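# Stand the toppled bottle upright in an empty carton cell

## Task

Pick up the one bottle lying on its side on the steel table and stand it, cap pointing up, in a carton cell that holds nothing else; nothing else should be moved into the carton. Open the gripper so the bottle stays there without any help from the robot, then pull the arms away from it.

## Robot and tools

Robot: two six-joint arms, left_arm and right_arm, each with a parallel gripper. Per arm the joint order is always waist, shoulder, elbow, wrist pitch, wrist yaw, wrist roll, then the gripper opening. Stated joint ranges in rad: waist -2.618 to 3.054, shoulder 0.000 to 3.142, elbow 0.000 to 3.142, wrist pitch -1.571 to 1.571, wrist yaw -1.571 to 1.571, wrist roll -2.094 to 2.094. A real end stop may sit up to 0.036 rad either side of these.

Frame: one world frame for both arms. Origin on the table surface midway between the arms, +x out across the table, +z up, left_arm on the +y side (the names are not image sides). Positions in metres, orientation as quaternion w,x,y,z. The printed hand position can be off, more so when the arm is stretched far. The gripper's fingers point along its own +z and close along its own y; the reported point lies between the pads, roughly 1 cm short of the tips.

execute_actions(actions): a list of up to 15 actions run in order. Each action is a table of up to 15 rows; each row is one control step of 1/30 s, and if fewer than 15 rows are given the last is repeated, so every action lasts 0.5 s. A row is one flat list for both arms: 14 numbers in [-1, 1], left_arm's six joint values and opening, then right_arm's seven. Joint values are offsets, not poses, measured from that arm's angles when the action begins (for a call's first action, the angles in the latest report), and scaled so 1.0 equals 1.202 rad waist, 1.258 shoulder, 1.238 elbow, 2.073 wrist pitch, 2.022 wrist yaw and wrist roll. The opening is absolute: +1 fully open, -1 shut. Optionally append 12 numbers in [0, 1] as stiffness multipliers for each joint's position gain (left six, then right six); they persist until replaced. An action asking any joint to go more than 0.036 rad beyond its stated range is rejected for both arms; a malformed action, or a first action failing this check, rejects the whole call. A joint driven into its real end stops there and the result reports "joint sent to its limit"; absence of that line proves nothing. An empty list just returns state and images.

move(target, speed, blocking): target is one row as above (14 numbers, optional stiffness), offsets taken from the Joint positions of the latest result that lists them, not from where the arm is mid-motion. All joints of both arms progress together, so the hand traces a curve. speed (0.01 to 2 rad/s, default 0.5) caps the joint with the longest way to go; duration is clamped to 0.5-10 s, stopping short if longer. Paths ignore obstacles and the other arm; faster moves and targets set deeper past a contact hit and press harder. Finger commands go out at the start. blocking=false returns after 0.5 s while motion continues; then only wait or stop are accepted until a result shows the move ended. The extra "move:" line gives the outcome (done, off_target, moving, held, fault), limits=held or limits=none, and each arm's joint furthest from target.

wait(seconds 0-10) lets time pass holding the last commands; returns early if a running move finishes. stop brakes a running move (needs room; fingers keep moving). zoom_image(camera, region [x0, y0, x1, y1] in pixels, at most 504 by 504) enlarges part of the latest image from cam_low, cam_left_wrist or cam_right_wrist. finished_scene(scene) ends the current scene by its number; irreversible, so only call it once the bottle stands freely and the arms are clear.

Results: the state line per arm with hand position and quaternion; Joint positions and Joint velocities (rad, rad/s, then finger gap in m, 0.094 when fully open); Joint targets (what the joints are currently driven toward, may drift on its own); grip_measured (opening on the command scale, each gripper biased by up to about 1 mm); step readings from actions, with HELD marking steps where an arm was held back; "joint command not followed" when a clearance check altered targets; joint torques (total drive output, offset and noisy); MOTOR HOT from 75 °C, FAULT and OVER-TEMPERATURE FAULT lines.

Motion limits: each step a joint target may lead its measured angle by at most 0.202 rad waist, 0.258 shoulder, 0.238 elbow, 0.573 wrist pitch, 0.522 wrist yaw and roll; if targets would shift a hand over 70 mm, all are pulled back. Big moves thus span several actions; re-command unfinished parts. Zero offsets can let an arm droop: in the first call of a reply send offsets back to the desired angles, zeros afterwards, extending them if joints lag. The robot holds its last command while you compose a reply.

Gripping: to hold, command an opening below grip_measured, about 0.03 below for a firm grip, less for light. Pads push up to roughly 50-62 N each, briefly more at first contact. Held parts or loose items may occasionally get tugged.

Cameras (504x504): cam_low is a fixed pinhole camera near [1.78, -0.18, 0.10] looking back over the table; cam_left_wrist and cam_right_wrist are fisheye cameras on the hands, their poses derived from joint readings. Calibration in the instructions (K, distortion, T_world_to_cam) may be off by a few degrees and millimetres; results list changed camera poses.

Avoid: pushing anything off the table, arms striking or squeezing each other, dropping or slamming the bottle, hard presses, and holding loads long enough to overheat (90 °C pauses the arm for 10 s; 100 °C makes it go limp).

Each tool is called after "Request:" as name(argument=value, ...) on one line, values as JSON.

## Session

Request:
execute_actions(actions=[])

Scene clock: 0.00 s.
left_arm: end_effector_position=(+0.2956, +0.2545, +0.1445) grip_measured=+1.000 end_effector_quat_wxyz=(+0.082, +0.588, -0.709, +0.381) | right_arm: end_effector_position=(+0.1701, -0.4616, +0.3239) grip_measured=+1.000 end_effector_quat_wxyz=(+0.215, -0.035, +0.880, -0.421)
Joint names: [waist, shoulder, elbow, wrist pitch, wrist yaw, wrist roll]
Joint positions: left_arm=[ 0.693  1.54   1.125 -1.223  0.798 -0.813  0.094] | right_arm=[-0.335  0.961  1.278 -1.028  0.562 -0.707  0.094]
Joint velocities: left_arm=[-0.002  0.012 -0.012  0.066 -0.037 -0.037  0.   ] | right_arm=[ 0.002  0.002 -0.007  0.007  0.022 -0.037  0.   ]
Joint torques (N m, as the arm reports them, + toward a larger angle): no reading
Motor temperatures (°C, as the motors report them): left_arm=[22 24 22 24 21 21] | right_arm=[24 26 24 26 22 21]
Joint targets: left_arm=[0.693 1.530 1.135 -1.223 0.806 -0.810] | right_arm=[-0.335 0.955 1.288 -1.019 0.566 -0.700]
Joint stiffness scale: left_arm=[1. 1. 1. 1. 1. 1.] | right_arm=[1. 1. 1. 1. 1. 1.]
camera_calibration (this result's frames):
cam_left_wrist: T_world_to_cam=[[0.933714, 0.111868, 0.340093, -0.351726], [-0.329531, -0.102801, 0.938531, 0.0075703], [0.139953, -0.988391, -0.0591225, 0.330006], [0, 0, 0, 1]] pos_world=[0.284721, 0.3663, 0.132026]
cam_right_wrist: T_world_to_cam=[[0.0496896, -0.610606, 0.790374, -0.543089], [-0.950503, 0.21411, 0.225168, 0.21447], [-0.306716, -0.762442, -0.569744, 0.00220681], [0, 0, 0, 1]] pos_world=[0.231517, -0.375851, 0.382209]

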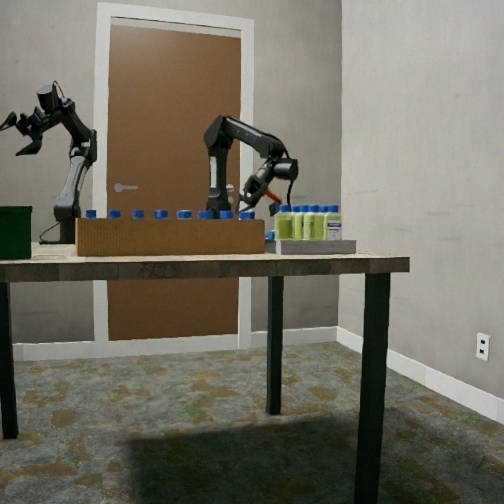

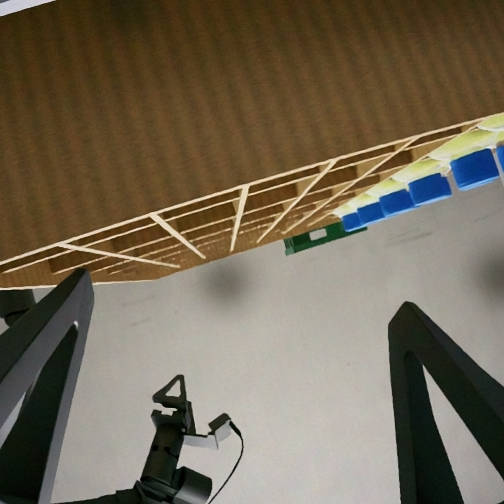

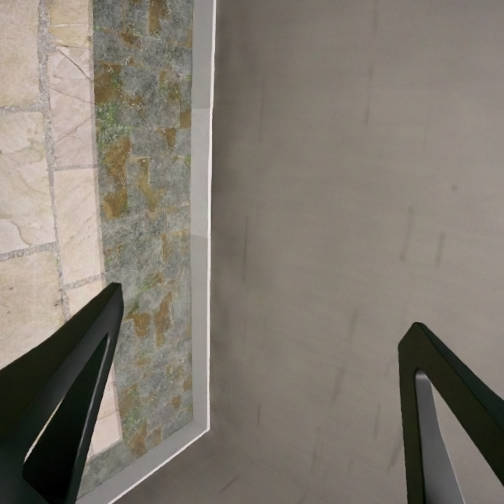

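Request:
zoom_image(camera="cam_low", region=[200, 150, 420, 280])

Request:
zoom_image(camera="cam_low", region=[0, 150, 220, 280])

Region (200, 150, 420, 280) of cam_low's 504x504 image, scaled by 2.291, with more detail than that image has; it fills the top 298 rows of this view, and the rest is white.

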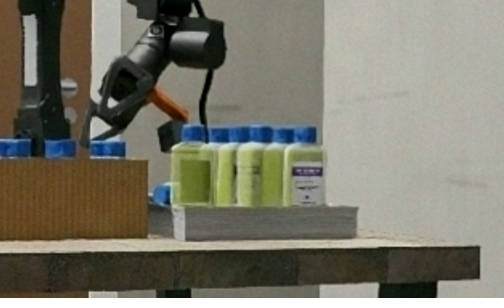

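Region (0, 150, 220, 280) of cam_low's 504x504 image, scaled by 2.291, with more detail than that image has; it fills the top 298 rows of this view, and the rest is white.

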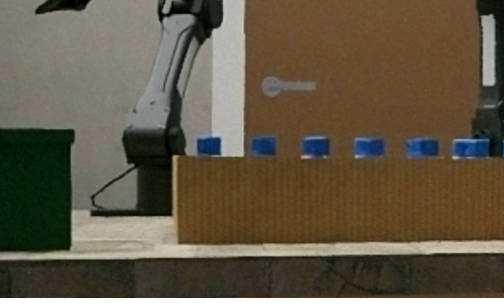

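Request:
move(target=[0,-0.22,0.14,0,0.004,0.0015,1,0,-0.005,0.008,0.004,0.002,0.0035,1], speed=0.7)

Scene clock: 7.50 s.
left_arm: end_effector_position=(+0.3016, +0.2581, +0.2522) grip_measured=+1.000 end_effector_quat_wxyz=(+0.114, -0.514, +0.749, -0.401) | right_arm: end_effector_position=(+0.1701, -0.4616, +0.3239) grip_measured=+1.000 end_effector_quat_wxyz=(+0.215, -0.035, +0.880, -0.421)
Joint names: [waist, shoulder, elbow, wrist pitch, wrist yaw, wrist roll]
Joint positions: left_arm=[ 0.693  1.267  1.282 -1.223  0.798 -0.813  0.094] | right_arm=[-0.335  0.961  1.278 -1.028  0.562 -0.708  0.094]
Joint velocities: left_arm=[-0.022  0.002 -0.007 -0.11   0.007  0.037  0.   ] | right_arm=[-0.007 -0.007  0.007 -0.095  0.007 -0.066  0.   ]
Joint torques (N m, as the arm reports them, + toward a larger angle): left_arm=[-0.05 -3.57  6.51  0.74  0.42  0.02] | right_arm=[ 0.02 -0.95  7.56  1.64  0.26  0.1 ]
Motor temperatures (°C, as the motors report them): left_arm=[22 25 22 24 22 21] | right_arm=[24 26 25 28 22 21]
Joint targets: left_arm=[0.693 1.263 1.298 -1.223 0.806 -0.810] | right_arm=[-0.335 0.955 1.288 -1.019 0.566 -0.700]
Joint stiffness scale: left_arm=[1. 1. 1. 1. 1. 1.] | right_arm=[1. 1. 1. 1. 1. 1.]
move: done; limits=none; left_arm: farthest joint: the elbow, 0.016 radians from its target (0.173 radians at the start); right_arm: farthest joint: the elbow, 0.010 radians from its target (0.010 radians at the start)
camera_calibration (this result's frames):
cam_left_wrist: T_world_to_cam=[[0.745755, -0.00190875, 0.666217, -0.390556], [-0.638086, -0.289577, 0.713436, 0.106845], [0.19156, -0.957153, -0.217172, 0.355353], [0, 0, 0, 1]] pos_world=[0.291365, 0.370322, 0.261141]
cam_right_wrist: T_world_to_cam=[[0.0500373, -0.610472, 0.790456, -0.543112], [-0.950486, 0.213945, 0.225398, 0.214316], [-0.306713, -0.762595, -0.56954, 0.0020694], [0, 0, 0, 1]] pos_world=[0.231515, -0.375829, 0.382179]

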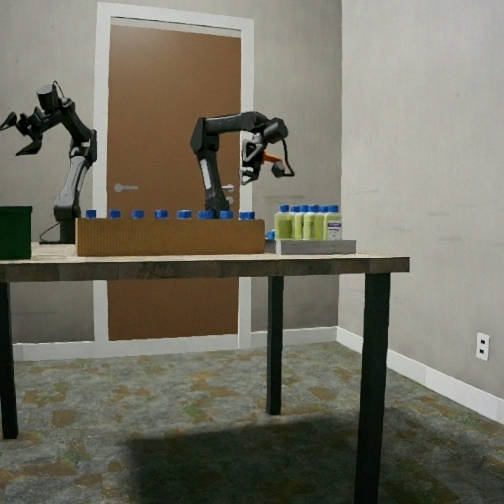

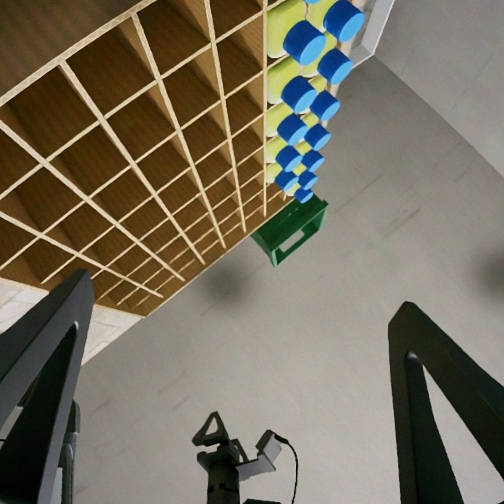

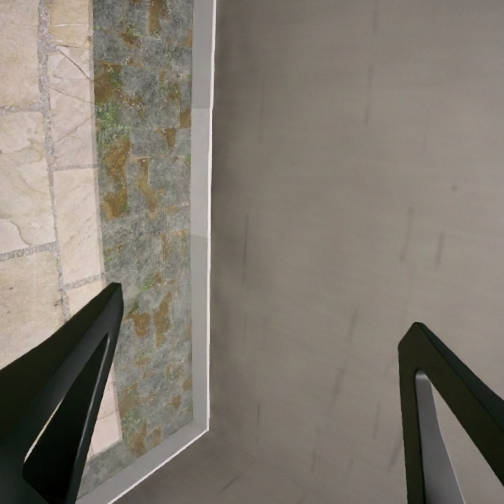

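Request:
move(target=[-0.077,-0.129,0.091,0.069,-0.395,0.402,1,0,-0.005,0.008,0.004,0.002,0.0035,1], speed=0.9)

Scene clock: 9.57 s.
left_arm: end_effector_position=(+0.2795, +0.3641, +0.2866) grip_measured=+1.000 end_effector_quat_wxyz=(+0.341, -0.218, +0.911, +0.075) | right_arm: end_effector_position=(+0.1701, -0.4616, +0.3239) grip_measured=+1.000 end_effector_quat_wxyz=(+0.215, -0.036, +0.880, -0.421)
Joint names: [waist, shoulder, elbow, wrist pitch, wrist yaw, wrist roll]
Joint positions: left_arm=[ 0.61   1.122  1.369 -1.103  0.007 -0.011  0.094] | right_arm=[-0.335  0.961  1.278 -1.028  0.562 -0.708  0.094]
Joint velocities: left_arm=[ 0.002  0.012 -0.012 -0.037 -0.081  0.007  0.   ] | right_arm=[-0.007 -0.012 -0.002 -0.066 -0.022 -0.007  0.   ]
Joint torques (N m, as the arm reports them, + toward a larger angle): left_arm=[-0.86 -3.43  7.33  1.52 -0.07  0.1 ] | right_arm=[-0.02 -0.91  7.58  1.64  0.27  0.09]
Motor temperatures (°C, as the motors report them): left_arm=[22 25 22 24 22 21] | right_arm=[24 26 25 28 22 21]
Joint targets: left_arm=[0.601 1.105 1.395 -1.080 -0.001 -0.000] | right_arm=[-0.335 0.955 1.288 -1.019 0.566 -0.701]
Joint stiffness scale: left_arm=[1. 1. 1. 1. 1. 1.] | right_arm=[1. 1. 1. 1. 1. 1.]
move: off_target (left_arm); limits=none; left_arm: farthest joint: the elbow, 0.026 radians from its target (0.113 radians at the start); right_arm: farthest joint: the elbow, 0.010 radians from its target (0.010 radians at the start)
camera_calibration (this result's frames):
cam_left_wrist: T_world_to_cam=[[0.555934, -0.82219, 0.122236, 0.110839], [-0.831127, -0.552098, 0.0664437, 0.433882], [0.0128571, -0.138532, -0.990274, 0.441926], [0, 0, 0, 1]] pos_world=[0.29331, 0.391897, 0.395251]
cam_right_wrist: T_world_to_cam=[[0.0507326, -0.610204, 0.790618, -0.54316], [-0.950451, 0.213615, 0.225858, 0.214009], [-0.306707, -0.762902, -0.569132, 0.00179454], [0, 0, 0, 1]] pos_world=[0.231511, -0.375785, 0.382118]

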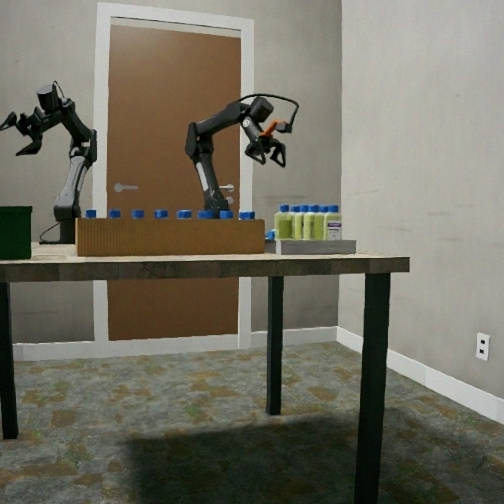

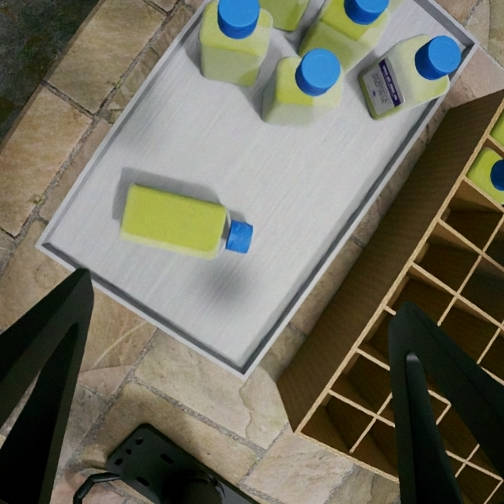

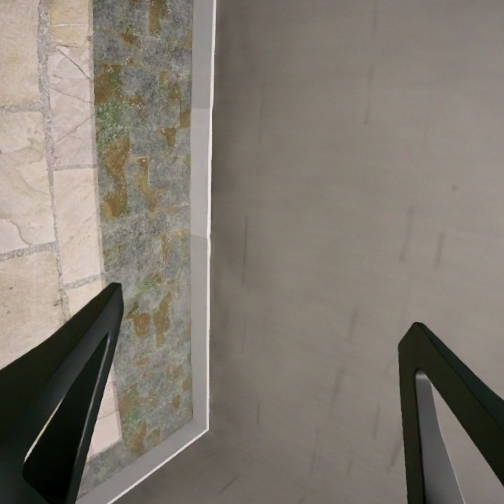

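Request:
zoom_image(camera="cam_left_wrist", region=[90, 140, 290, 300])

Region (90, 140, 290, 300) of cam_left_wrist's 504x504 image, scaled by 2.520, with more detail than that image has; it fills the top 403 rows of this view, and the rest is white.

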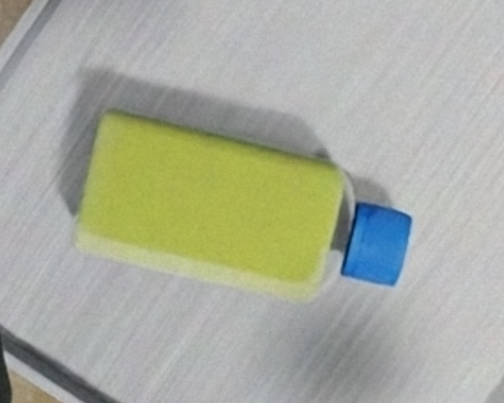

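Request:
zoom_image(camera="cam_low", region=[255, 195, 375, 265])

Region (255, 195, 375, 265) of cam_low's 504x504 image, scaled by 4.200, with more detail than that image has; it fills the top 294 rows of this view, and the rest is white.

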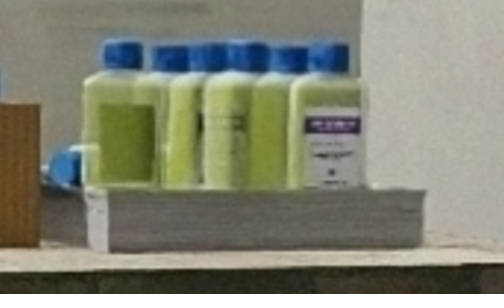

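Request:
zoom_image(camera="cam_left_wrist", region=[264, 90, 504, 450])

Region (264, 90, 504, 450) of cam_left_wrist's 504x504 image, scaled by 1.400, with more detail than that image has.

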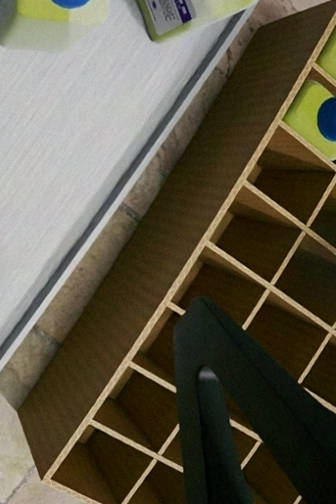

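Request:
move(target=[0.017,0.4107,-0.0016,-0.0788,-0.0945,0.8487,1,0,-0.005,0.008,0.004,0.002,0.0035,1], speed=1.1)

Scene clock: 39.23 s.
left_arm: end_effector_position=(+0.2731, +0.4025, +0.1288) grip_measured=+1.000 end_effector_quat_wxyz=(-0.069, +0.569, +0.817, +0.065) | right_arm: end_effector_position=(+0.1701, -0.4616, +0.3239) grip_measured=+1.000 end_effector_quat_wxyz=(+0.215, -0.036, +0.880, -0.421)
Joint names: [waist, shoulder, elbow, wrist pitch, wrist yaw, wrist roll]
Joint positions: left_arm=[ 0.621  1.641  1.369 -1.248 -0.183  1.695  0.094] | right_arm=[-0.335  0.961  1.278 -1.028  0.562 -0.709  0.094]
Joint velocities: left_arm=[-0.017 -0.007  0.007 -0.007  0.066  0.051  0.   ] | right_arm=[ 0.017 -0.002 -0.012  0.022  0.022  0.007  0.   ]
Joint torques (N m, as the arm reports them, + toward a larger angle): left_arm=[ 0.81 -6.59  5.07  0.03 -0.12  0.1 ] | right_arm=[ 0.01 -1.    7.58  1.63  0.28  0.1 ]
Motor temperatures (°C, as the motors report them): left_arm=[22 25 23 27 21 21] | right_arm=[24 25 26 30 22 21]
Joint targets: left_arm=[0.630 1.639 1.367 -1.267 -0.185 1.705] | right_arm=[-0.335 0.955 1.288 -1.019 0.566 -0.701]
Joint stiffness scale: left_arm=[1. 1. 1. 1. 1. 1.] | right_arm=[1. 1. 1. 1. 1. 1.]
move: done; limits=none; left_arm: farthest joint: the wrist pitch, 0.018 radians from its target (0.163 radians at the start); right_arm: farthest joint: the elbow, 0.010 radians from its target (0.010 radians at the start)
camera_calibration (this result's frames):
cam_left_wrist: T_world_to_cam=[[-0.86741, -0.493982, -0.0598441, 0.445302], [-0.329125, 0.479369, 0.813561, -0.188263], [-0.373197, 0.725387, -0.578392, -0.00425821], [0, 0, 0, 1]] pos_world=[0.322708, 0.313308, 0.177349]
cam_right_wrist: T_world_to_cam=[[0.0514279, -0.609936, 0.79078, -0.543207], [-0.950416, 0.213285, 0.226318, 0.213701], [-0.306701, -0.763209, -0.568724, 0.00151966], [0, 0, 0, 1]] pos_world=[0.231507, -0.375741, 0.382057]

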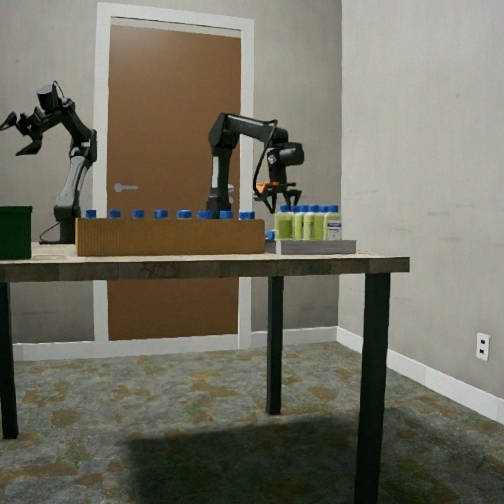

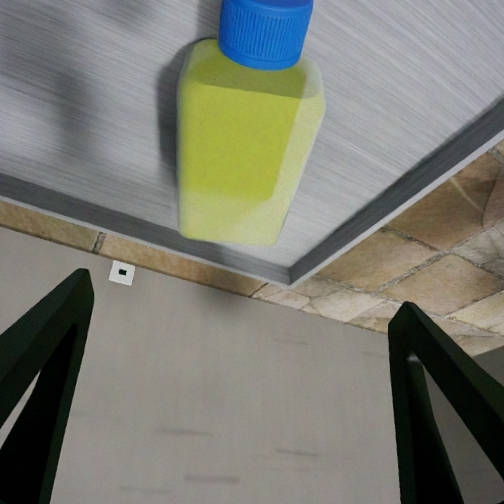

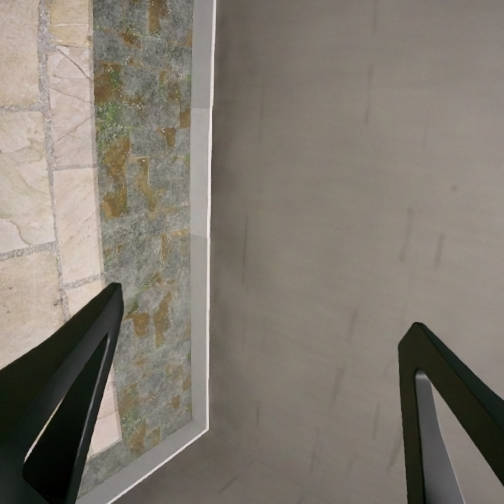

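Request:
zoom_image(camera="cam_left_wrist", region=[150, 0, 350, 260])

Region (150, 0, 350, 260) of cam_left_wrist's 504x504 image, scaled by 1.938, with more detail than that image has; it fills the left 388 columns of this view, and the rest is white.

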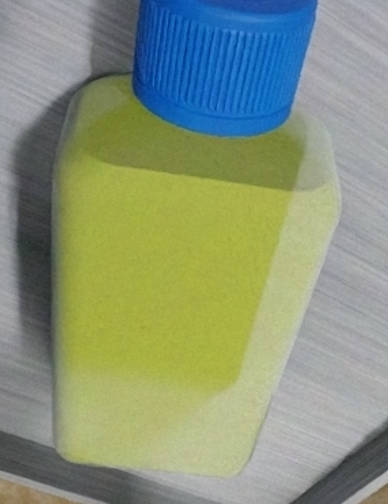

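Request:
move(target=[-0.0278,0.0814,-0.1397,0.1293,-0.001,-0.0153,1,0,-0.005,0.008,0.004,0.002,0.0035,1], speed=0.3)

Scene clock: 48.00 s.
left_arm: end_effector_position=(+0.2880, +0.4014, +0.0581) grip_measured=+1.000 end_effector_quat_wxyz=(-0.071, +0.572, +0.815, +0.060) | right_arm: end_effector_position=(+0.1701, -0.4616, +0.3239) grip_measured=+1.000 end_effector_quat_wxyz=(+0.215, -0.036, +0.880, -0.421)
Joint names: [waist, shoulder, elbow, wrist pitch, wrist yaw, wrist roll]
Joint positions: left_arm=[ 0.596  1.744  1.201 -0.992 -0.184  1.674  0.094] | right_arm=[-0.335  0.961  1.278 -1.028  0.562 -0.71   0.094]
Joint velocities: left_arm=[ 0.007  0.007 -0.012 -0.037 -0.022  0.066  0.   ] | right_arm=[-0.002  0.012 -0.002 -0.007 -0.022 -0.007  0.   ]
Joint torques (N m, as the arm reports them, + toward a larger angle): left_arm=[-0.66 -7.23  4.71  0.34 -0.13 -0.11] | right_arm=[ 0.03 -0.96  7.56  1.63  0.28  0.08]
Motor temperatures (°C, as the motors report them): left_arm=[22 25 23 26 21 21] | right_arm=[24 25 26 30 22 21]
Joint targets: left_arm=[0.588 1.743 1.196 -0.980 -0.185 1.664] | right_arm=[-0.335 0.955 1.288 -1.019 0.566 -0.702]
Joint stiffness scale: left_arm=[1. 1. 1. 1. 1. 1.] | right_arm=[1. 1. 1. 1. 1. 1.]
move: done; limits=none; left_arm: farthest joint: the wrist pitch, 0.012 radians from its target (0.268 radians at the start); right_arm: farthest joint: the elbow, 0.010 radians from its target (0.010 radians at the start)
camera_calibration (this result's frames):
cam_left_wrist: T_world_to_cam=[[-0.870177, -0.490314, -0.0488264, 0.452171], [-0.318932, 0.484926, 0.814328, -0.130508], [-0.375599, 0.724181, -0.578348, -0.0375776], [0, 0, 0, 1]] pos_world=[0.337731, 0.312205, 0.106621]
cam_right_wrist: T_world_to_cam=[[0.0521231, -0.609667, 0.790942, -0.543253], [-0.95038, 0.212955, 0.226778, 0.213394], [-0.306694, -0.763516, -0.568315, 0.00124475], [0, 0, 0, 1]] pos_world=[0.231503, -0.375697, 0.381996]

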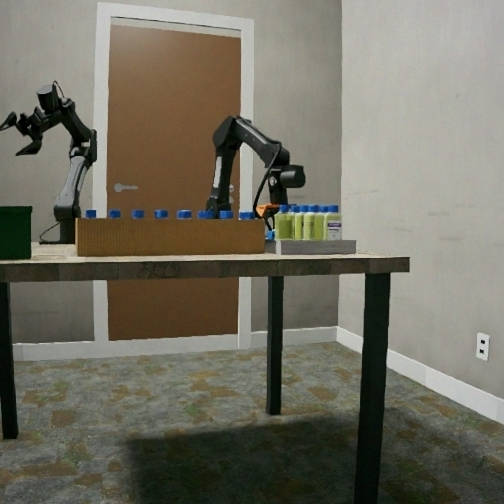

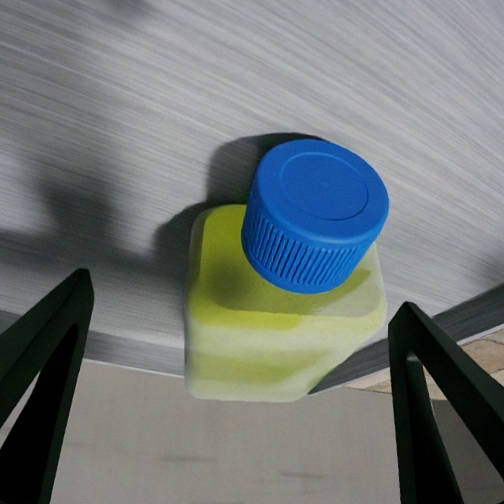

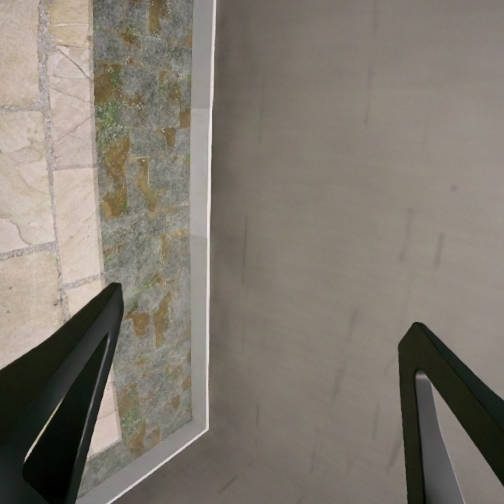

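Request:
execute_actions(actions=[])

Scene clock: 49.30 s.
left_arm: end_effector_position=(+0.2881, +0.4014, +0.0581) grip_measured=+1.000 end_effector_quat_wxyz=(-0.071, +0.571, +0.815, +0.061) | right_arm: end_effector_position=(+0.1701, -0.4616, +0.3239) grip_measured=+1.000 end_effector_quat_wxyz=(+0.215, -0.036, +0.880, -0.421)
Joint names: [waist, shoulder, elbow, wrist pitch, wrist yaw, wrist roll]
Joint positions: left_arm=[ 0.596  1.744  1.201 -0.991 -0.184  1.673  0.094] | right_arm=[-0.335  0.961  1.278 -1.028  0.562 -0.71   0.094]
Joint velocities: left_arm=[ 0.002  0.002  0.007 -0.007 -0.081  0.037  0.   ] | right_arm=[-0.002  0.007  0.012 -0.007 -0.037 -0.022  0.   ]
Joint torques (N m, as the arm reports them, + toward a larger angle): left_arm=[-0.74 -7.36  4.54  0.35 -0.11 -0.13] | right_arm=[ 0.   -0.96  7.56  1.63  0.28  0.09]
Motor temperatures (°C, as the motors report them): left_arm=[22 25 23 26 21 21] | right_arm=[24 25 26 30 22 21]
Joint targets: left_arm=[0.588 1.743 1.196 -0.980 -0.185 1.664] | right_arm=[-0.335 0.955 1.288 -1.019 0.566 -0.702]
Joint stiffness scale: left_arm=[1. 1. 1. 1. 1. 1.] | right_arm=[1. 1. 1. 1. 1. 1.]
camera_calibration (this result's frames):
cam_left_wrist: T_world_to_cam=[[-0.869973, -0.490631, -0.0492753, 0.452359], [-0.319449, 0.484657, 0.814285, -0.130243], [-0.375632, 0.724146, -0.578371, -0.0375486], [0, 0, 0, 1]] pos_world=[0.337829, 0.312256, 0.106628]
cam_right_wrist: T_world_to_cam=[[0.0521231, -0.609667, 0.790942, -0.543253], [-0.95038, 0.212955, 0.226778, 0.213394], [-0.306694, -0.763516, -0.568315, 0.00124475], [0, 0, 0, 1]] pos_world=[0.231503, -0.375697, 0.381996]

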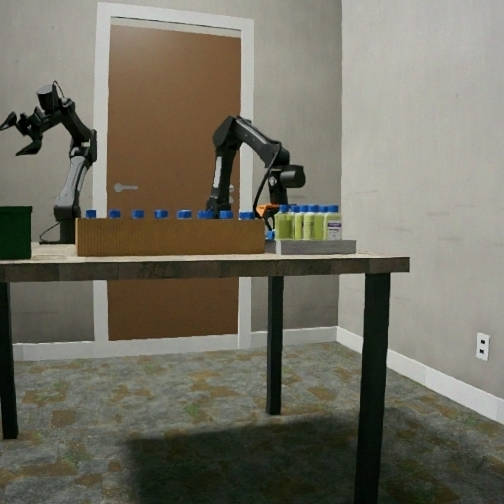

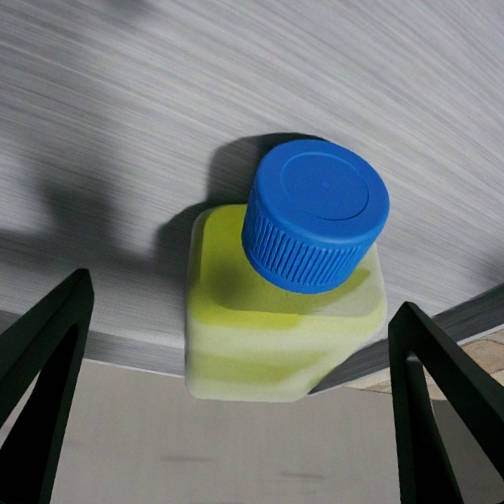

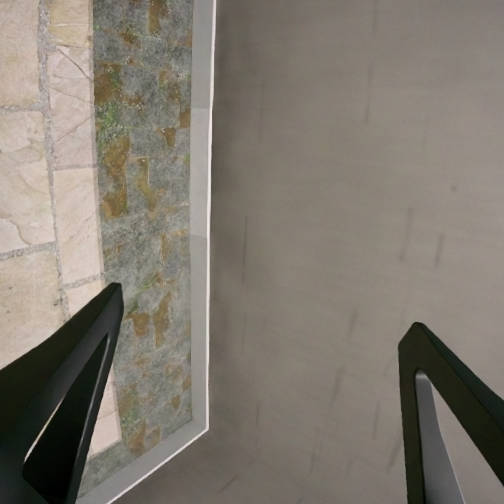

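Request:
zoom_image(camera="cam_left_wrist", region=[100, 100, 504, 504])

Request:
zoom_image(camera="cam_low", region=[200, 150, 380, 270])

Region (100, 100, 504, 504) of cam_left_wrist's 504x504 image, scaled by 1.248, with more detail than that image has.

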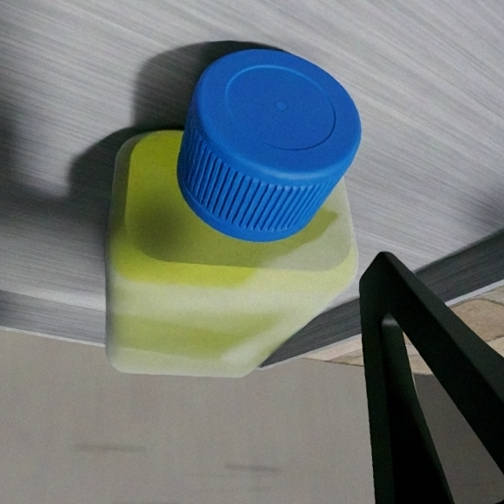

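Region (200, 150, 380, 270) of cam_low's 504x504 image, scaled by 2.800, with more detail than that image has.

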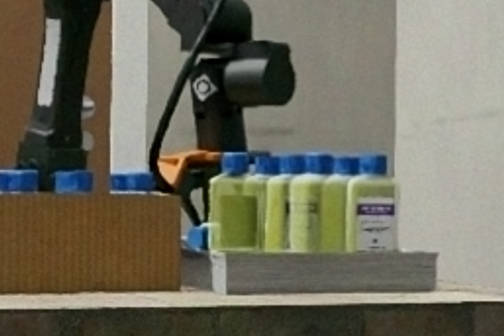

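Request:
zoom_image(camera="cam_left_wrist", region=[160, 120, 420, 420])

Region (160, 120, 420, 420) of cam_left_wrist's 504x504 image, scaled by 1.680, with more detail than that image has; it fills the left 437 columns of this view, and the rest is white.

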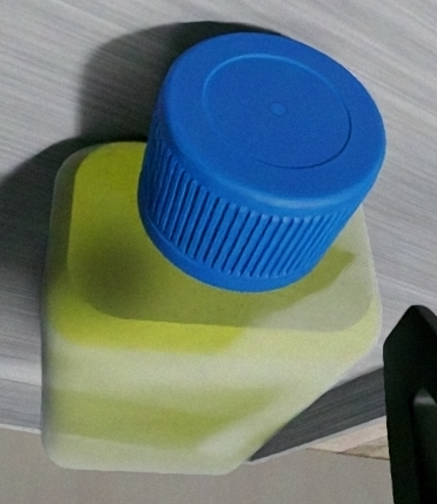

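Request:
zoom_image(camera="cam_low", region=[260, 195, 350, 255])

Region (260, 195, 350, 255) of cam_low's 504x504 image, scaled by 5.600, with more detail than that image has.

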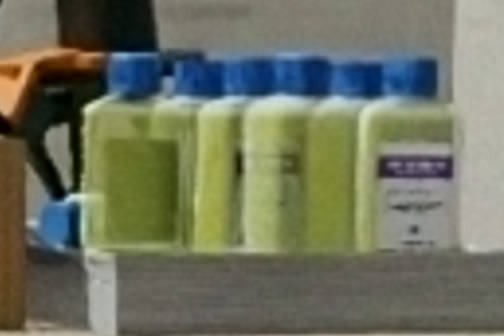

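Request:
move(target=[-0.0067,-0.0254,-0.0202,0.0068,-0.0005,-0.0045,0.3, 0,-0.005,0.008,0.004,0.002,0.0035,1], speed=0.1)

Scene clock: 72.07 s.
left_arm: end_effector_position=(+0.2841, +0.3995, +0.0561) grip_measured=+0.302 end_effector_quat_wxyz=(-0.073, +0.572, +0.815, +0.058) | right_arm: end_effector_position=(+0.1701, -0.4616, +0.3239) grip_measured=+1.000 end_effector_quat_wxyz=(+0.215, -0.037, +0.880, -0.421)
Joint names: [waist, shoulder, elbow, wrist pitch, wrist yaw, wrist roll]
Joint positions: left_arm=[ 0.596  1.736  1.183 -0.988 -0.184  1.673  0.061] | right_arm=[-0.335  0.961  1.278 -1.028  0.562 -0.71   0.094]
Joint velocities: left_arm=[-0.007 -0.017 -0.007 -0.022  0.066 -0.022 -0.   ] | right_arm=[-0.017 -0.017  0.012  0.022 -0.051 -0.022  0.   ]
Joint torques (N m, as the arm reports them, + toward a larger angle): left_arm=[-0.6  -9.27  4.45  0.31 -0.12 -0.11] | right_arm=[ 0.03 -0.99  7.51  1.62  0.27  0.09]
Motor temperatures (°C, as the motors report them): left_arm=[22 26 23 25 21 21] | right_arm=[24 25 26 31 22 21]
Joint targets: left_arm=[0.588 1.712 1.176 -0.977 -0.185 1.664] | right_arm=[-0.335 0.955 1.288 -1.019 0.566 -0.703]
Joint stiffness scale: left_arm=[1. 1. 1. 1. 1. 1.] | right_arm=[1. 1. 1. 1. 1. 1.]
move: off_target (left_arm); limits=none; left_arm: farthest joint: the shoulder, 0.024 radians from its target (0.032 radians at the start); right_arm: farthest joint: the elbow, 0.010 radians from its target (0.010 radians at the start)
camera_calibration (this result's frames):
cam_left_wrist: T_world_to_cam=[[-0.870242, -0.490761, -0.0428112, 0.447635], [-0.314687, 0.486943, 0.814775, -0.131264], [-0.379013, 0.722524, -0.578194, -0.0372109], [0, 0, 0, 1]] pos_world=[0.334141, 0.310486, 0.104599]
cam_right_wrist: T_world_to_cam=[[0.0524708, -0.609533, 0.791023, -0.543277], [-0.950362, 0.21279, 0.227008, 0.21324], [-0.306691, -0.763669, -0.568111, 0.00110728], [0, 0, 0, 1]] pos_world=[0.231501, -0.375675, 0.381966]

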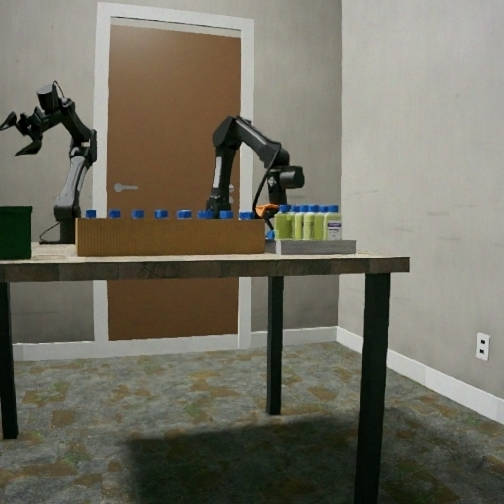

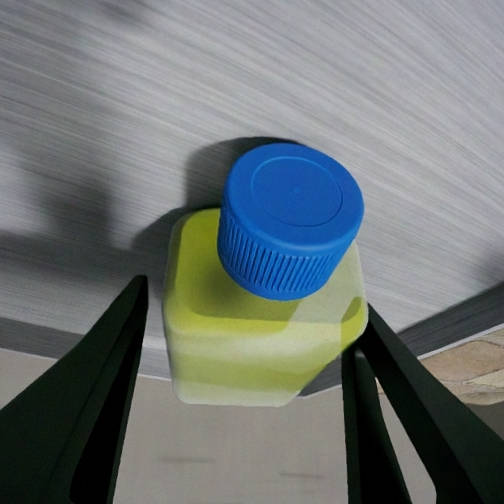

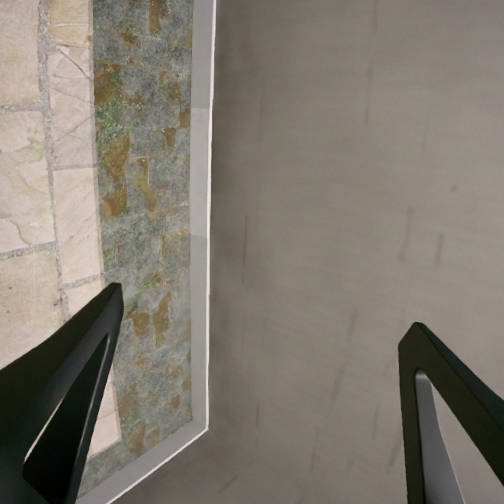

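Request:
zoom_image(camera="cam_left_wrist", region=[100, 200, 440, 440])

Region (100, 200, 440, 440) of cam_left_wrist's 504x504 image, scaled by 1.482, with more detail than that image has; it fills the top 356 rows of this view, and the rest is white.

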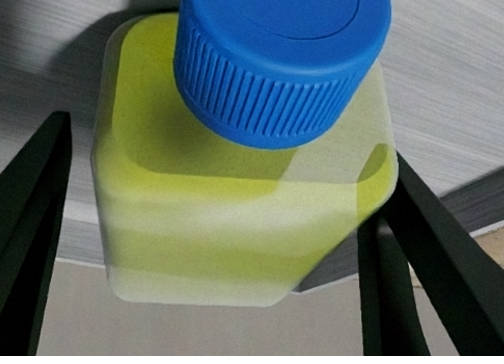

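Request:
execute_actions(actions=[[[-0.0067,-0.0095,0.0,0.0053,-0.0005,-0.0045,0.27, 0,-0.005,0.008,0.004,0.002,0.0035,1],[-0.0067,-0.0095,0.0,0.0053,-0.0005,-0.0045,0.24, 0,-0.005,0.008,0.004,0.002,0.0035,1],[-0.0067,-0.0095,0.0,0.0053,-0.0005,-0.0045,0.21, 0,-0.005,0.008,0.004,0.002,0.0035,1],[-0.0067,-0.0095,0.0,0.0053,-0.0005,-0.0045,0.18, 0,-0.005,0.008,0.004,0.002,0.0035,1],[-0.0067,-0.0095,0.0,0.0053,-0.0005,-0.0045,0.15, 0,-0.005,0.008,0.004,0.002,0.0035,1],[-0.0067,-0.0095,0.0,0.0053,-0.0005,-0.0045,0.12, 0,-0.005,0.008,0.004,0.002,0.0035,1],[-0.0067,-0.0095,0.0,0.0053,-0.0005,-0.0045,0.095, 0,-0.005,0.008,0.004,0.002,0.0035,1],[-0.0067,-0.0095,0.0,0.0053,-0.0005,-0.0045,0.07, 0,-0.005,0.008,0.004,0.002,0.0035,1],[-0.0067,-0.0095,0.0,0.0053,-0.0005,-0.0045,0.05, 0,-0.005,0.008,0.004,0.002,0.0035,1],[-0.0067,-0.0095,0.0,0.0053,-0.0005,-0.0045,0.03, 0,-0.005,0.008,0.004,0.002,0.0035,1],[-0.0067,-0.0095,0.0,0.0053,-0.0005,-0.0045,0.01, 0,-0.005,0.008,0.004,0.002,0.0035,1],[-0.0067,-0.0095,0.0,0.0053,-0.0005,-0.0045,-0.01, 0,-0.005,0.008,0.004,0.002,0.0035,1],[-0.0067,-0.0095,0.0,0.0053,-0.0005,-0.0045,-0.03, 0,-0.005,0.008,0.004,0.002,0.0035,1],[-0.0067,-0.0095,0.0,0.0053,-0.0005,-0.0045,-0.045, 0,-0.005,0.008,0.004,0.002,0.0035,1],[-0.0067,-0.0095,0.0,0.0053,-0.0005,-0.0045,-0.06, 0,-0.005,0.008,0.004,0.002,0.0035,1]]])

Request:
wait(seconds=0.3)

Scene clock: 74.30 s.
left_arm: end_effector_position=(+0.2842, +0.3995, +0.0561) grip_measured=+0.034 end_effector_quat_wxyz=(-0.073, +0.571, +0.815, +0.058) | right_arm: end_effector_position=(+0.1701, -0.4616, +0.3239) grip_measured=+1.000 end_effector_quat_wxyz=(+0.215, -0.037, +0.880, -0.421)
Joint names: [waist, shoulder, elbow, wrist pitch, wrist yaw, wrist roll]
Joint positions: left_arm=[ 0.596  1.736  1.183 -0.988 -0.184  1.673  0.049] | right_arm=[-0.335  0.961  1.278 -1.028  0.562 -0.71   0.094]
Joint velocities: left_arm=[-0.002 -0.007 -0.002  0.051 -0.022 -0.007 -0.001] | right_arm=[ 0.007  0.002  0.002 -0.007 -0.037 -0.037  0.   ]
Joint torques (N m, as the arm reports them, + toward a larger angle): left_arm=[-0.7  -8.1   4.85  0.33 -0.13 -0.12] | right_arm=[ 0.03 -0.96  7.56  1.63  0.28  0.08]
Motor temperatures (°C, as the motors report them): left_arm=[22 26 23 25 21 21] | right_arm=[24 25 26 31 22 21]
Joint targets: left_arm=[0.588 1.724 1.183 -0.977 -0.185 1.664] | right_arm=[-0.335 0.955 1.288 -1.019 0.566 -0.703]
Joint stiffness scale: left_arm=[1. 1. 1. 1. 1. 1.] | right_arm=[1. 1. 1. 1. 1. 1.]
Step readings (joint positions):
0: left_arm=[0.596 1.736 1.183 -0.988 -0.184 1.673] | right_arm=[-0.335 0.961 1.278 -1.028 0.562 -0.710]
1: left_arm=[0.596 1.736 1.183 -0.988 -0.184 1.673] | right_arm=[-0.335 0.961 1.278 -1.028 0.562 -0.710]
2: left_arm=[0.596 1.736 1.183 -0.988 -0.184 1.673] | right_arm=[-0.335 0.961 1.278 -1.028 0.562 -0.710]
4: left_arm=[0.596 1.736 1.183 -0.988 -0.184 1.673] | right_arm=[-0.335 0.961 1.278 -1.028 0.562 -0.710]
8: left_arm=[0.596 1.736 1.183 -0.988 -0.184 1.673] | right_arm=[-0.335 0.961 1.278 -1.028 0.562 -0.710]
15: Joint positions above
camera_calibration (this result's frames):
cam_left_wrist: T_world_to_cam=[[-0.87004, -0.491079, -0.0432604, 0.447824], [-0.315205, 0.486674, 0.814736, -0.131002], [-0.379046, 0.722489, -0.578216, -0.037182], [0, 0, 0, 1]] pos_world=[0.334239, 0.310536, 0.104606]
cam_right_wrist: T_world_to_cam=[[0.0524708, -0.609533, 0.791023, -0.543277], [-0.950362, 0.21279, 0.227008, 0.21324], [-0.306691, -0.763669, -0.568111, 0.00110728], [0, 0, 0, 1]] pos_world=[0.231501, -0.375675, 0.381966]

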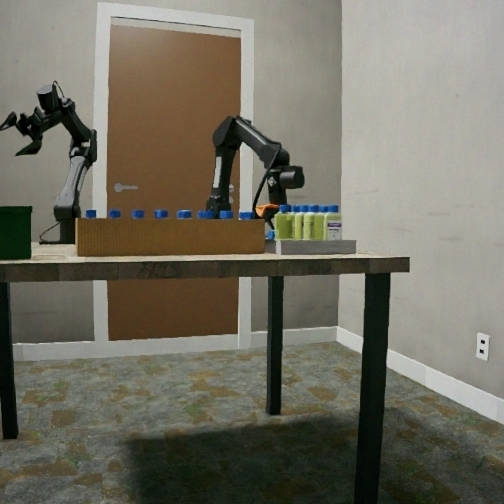

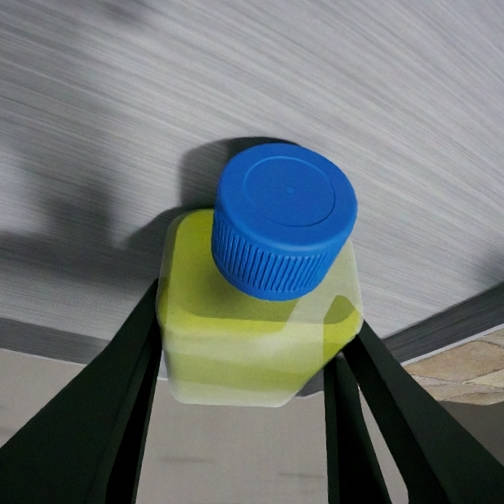

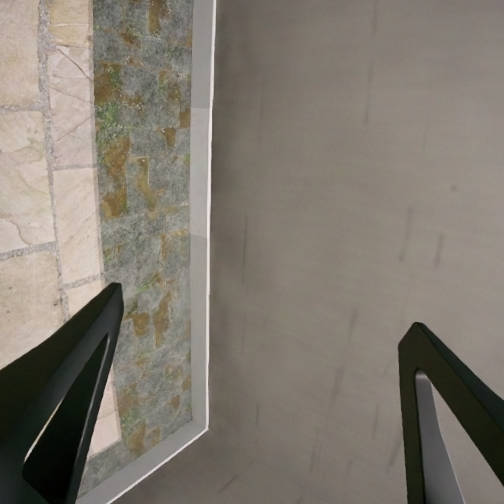

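Scene clock: 74.60 s.
left_arm: end_effector_position=(+0.2842, +0.3995, +0.0561) grip_measured=+0.034 end_effector_quat_wxyz=(-0.073, +0.571, +0.815, +0.058) | right_arm: end_effector_position=(+0.1701, -0.4616, +0.3239) grip_measured=+1.000 end_effector_quat_wxyz=(+0.215, -0.037, +0.880, -0.421)
Joint names: [waist, shoulder, elbow, wrist pitch, wrist yaw, wrist roll]
Joint positions: left_arm=[ 0.596  1.736  1.183 -0.988 -0.184  1.673  0.049] | right_arm=[-0.335  0.961  1.278 -1.028  0.562 -0.71   0.094]
Joint velocities: left_arm=[-0.002 -0.002 -0.017 -0.081  0.037 -0.051  0.   ] | right_arm=[-0.027  0.007  0.002 -0.066 -0.037 -0.007  0.   ]
Joint torques (N m, as the arm reports them, + toward a larger angle): left_arm=[-0.53 -8.08  4.89  0.3  -0.13 -0.1 ] | right_arm=[ 0.   -0.95  7.52  1.63  0.28  0.09]
Motor temperatures (°C, as the motors report them): left_arm=[22 26 23 25 21 21] | right_arm=[24 25 26 31 22 21]
Joint targets: left_arm=[0.588 1.724 1.183 -0.977 -0.185 1.664] | right_arm=[-0.335 0.955 1.288 -1.019 0.566 -0.703]
Joint stiffness scale: left_arm=[1. 1. 1. 1. 1. 1.] | right_arm=[1. 1. 1. 1. 1. 1.]
wait: 0.30 s; at rest by 0.17 s
camera_calibration (this result's frames):
cam_left_wrist: T_world_to_cam=[[-0.87004, -0.491079, -0.0432604, 0.447824], [-0.315205, 0.486674, 0.814736, -0.131002], [-0.379046, 0.722489, -0.578216, -0.037182], [0, 0, 0, 1]] pos_world=[0.334239, 0.310536, 0.104606]
cam_right_wrist: T_world_to_cam=[[0.0524708, -0.609533, 0.791023, -0.543277], [-0.950362, 0.21279, 0.227008, 0.21324], [-0.306691, -0.763669, -0.568111, 0.00110728], [0, 0, 0, 1]] pos_world=[0.231501, -0.375675, 0.381966]

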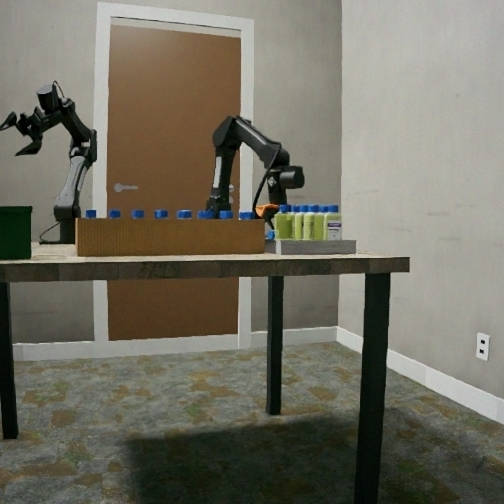

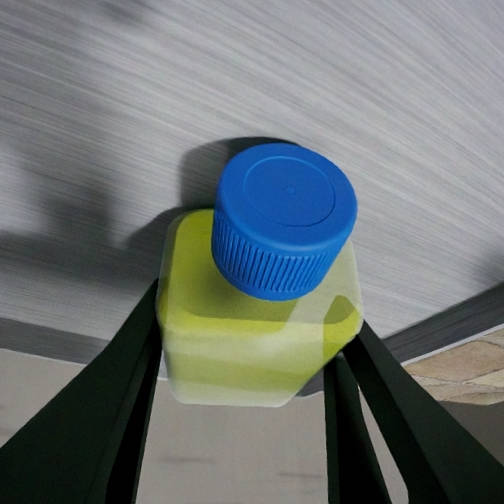

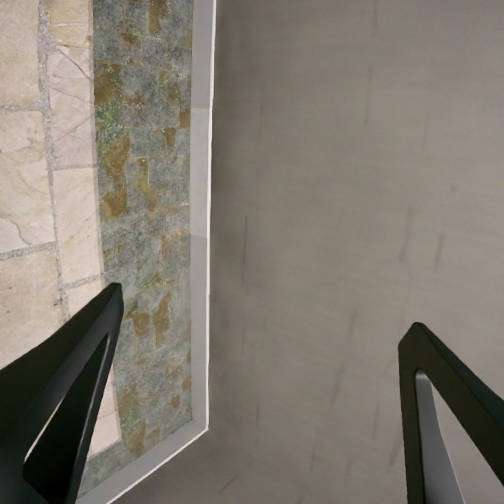

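Request:
zoom_image(camera="cam_low", region=[190, 195, 300, 265])

Region (190, 195, 300, 265) of cam_low's 504x504 image, scaled by 4.582, with more detail than that image has; it fills the top 321 rows of this view, and the rest is white.

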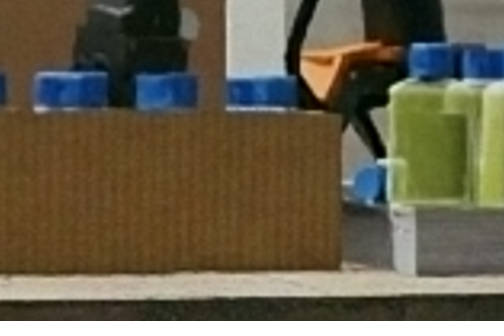

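Request:
move(target=[-0.0067,-0.0572,0.1179,-0.0970,-0.0005,-0.0307,-0.005, 0,-0.005,0.008,0.004,0.002,0.0035,1], speed=0.4)

Scene clock: 90.00 s.
left_arm: end_effector_position=(+0.2784, +0.3967, +0.0996) grip_measured=+0.034 end_effector_quat_wxyz=(-0.074, +0.551, +0.830, +0.055) | right_arm: end_effector_position=(+0.1701, -0.4616, +0.3239) grip_measured=+1.000 end_effector_quat_wxyz=(+0.215, -0.037, +0.880, -0.422)
Joint names: [waist, shoulder, elbow, wrist pitch, wrist yaw, wrist roll]
Joint positions: left_arm=[ 0.596  1.686  1.303 -1.17  -0.184  1.621  0.049] | right_arm=[-0.335  0.961  1.278 -1.028  0.562 -0.711  0.094]
Joint velocities: left_arm=[-0.002  0.007 -0.012  0.022  0.066 -0.051 -0.001] | right_arm=[-0.007 -0.002 -0.002 -0.037 -0.051  0.007  0.   ]
Joint torques (N m, as the arm reports them, + toward a larger angle): left_arm=[-0.68 -8.72  6.93 -0.03 -0.16 -0.13] | right_arm=[ 0.01 -0.96  7.54  1.63  0.27  0.09]
Motor temperatures (°C, as the motors report them): left_arm=[22 26 23 25 21 21] | right_arm=[24 25 26 32 22 21]
Joint targets: left_arm=[0.588 1.664 1.329 -1.189 -0.185 1.611] | right_arm=[-0.335 0.955 1.288 -1.019 0.566 -0.703]
Joint stiffness scale: left_arm=[1. 1. 1. 1. 1. 1.] | right_arm=[1. 1. 1. 1. 1. 1.]
move: off_target (left_arm); limits=none; left_arm: farthest joint: the elbow, 0.026 radians from its target (0.146 radians at the start); right_arm: farthest joint: the elbow, 0.010 radians from its target (0.010 radians at the start)
camera_calibration (this result's frames):
cam_left_wrist: T_world_to_cam=[[-0.843958, -0.534881, -0.0404549, 0.453061], [-0.338093, 0.471871, 0.814267, -0.154589], [-0.416447, 0.700885, -0.579079, 0.00681893], [0, 0, 0, 1]] pos_world=[0.332939, 0.310501, 0.148154]
cam_right_wrist: T_world_to_cam=[[0.0528184, -0.609398, 0.791103, -0.5433], [-0.950344, 0.212625, 0.227239, 0.213086], [-0.306687, -0.763822, -0.567907, 0.000969804], [0, 0, 0, 1]] pos_world=[0.231499, -0.375653, 0.381935]

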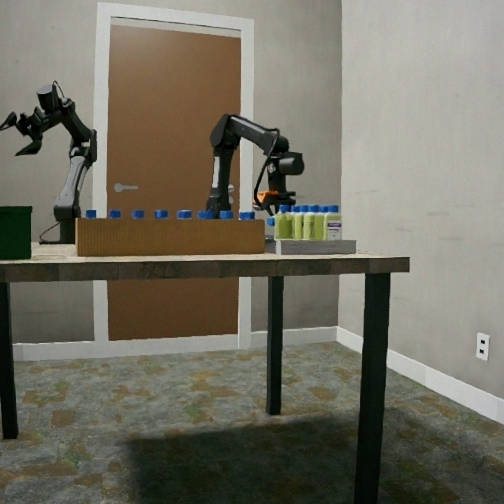

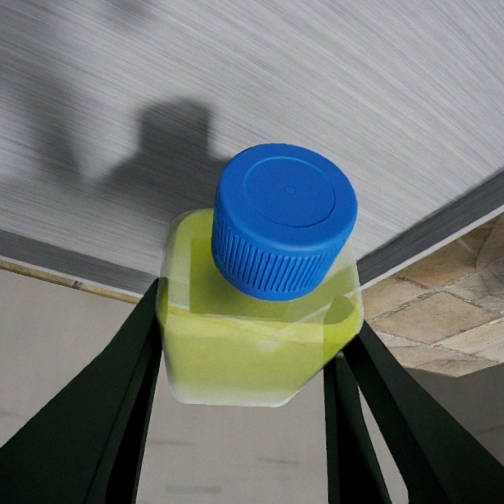

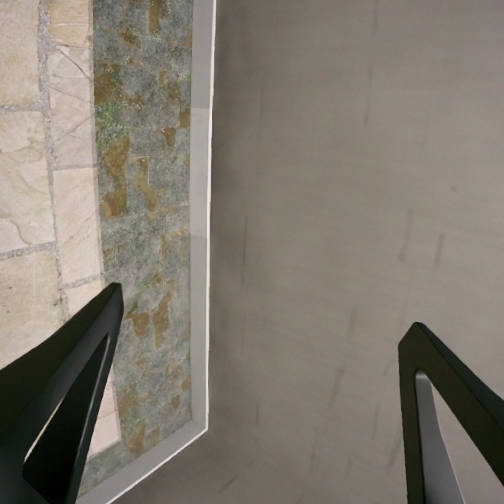

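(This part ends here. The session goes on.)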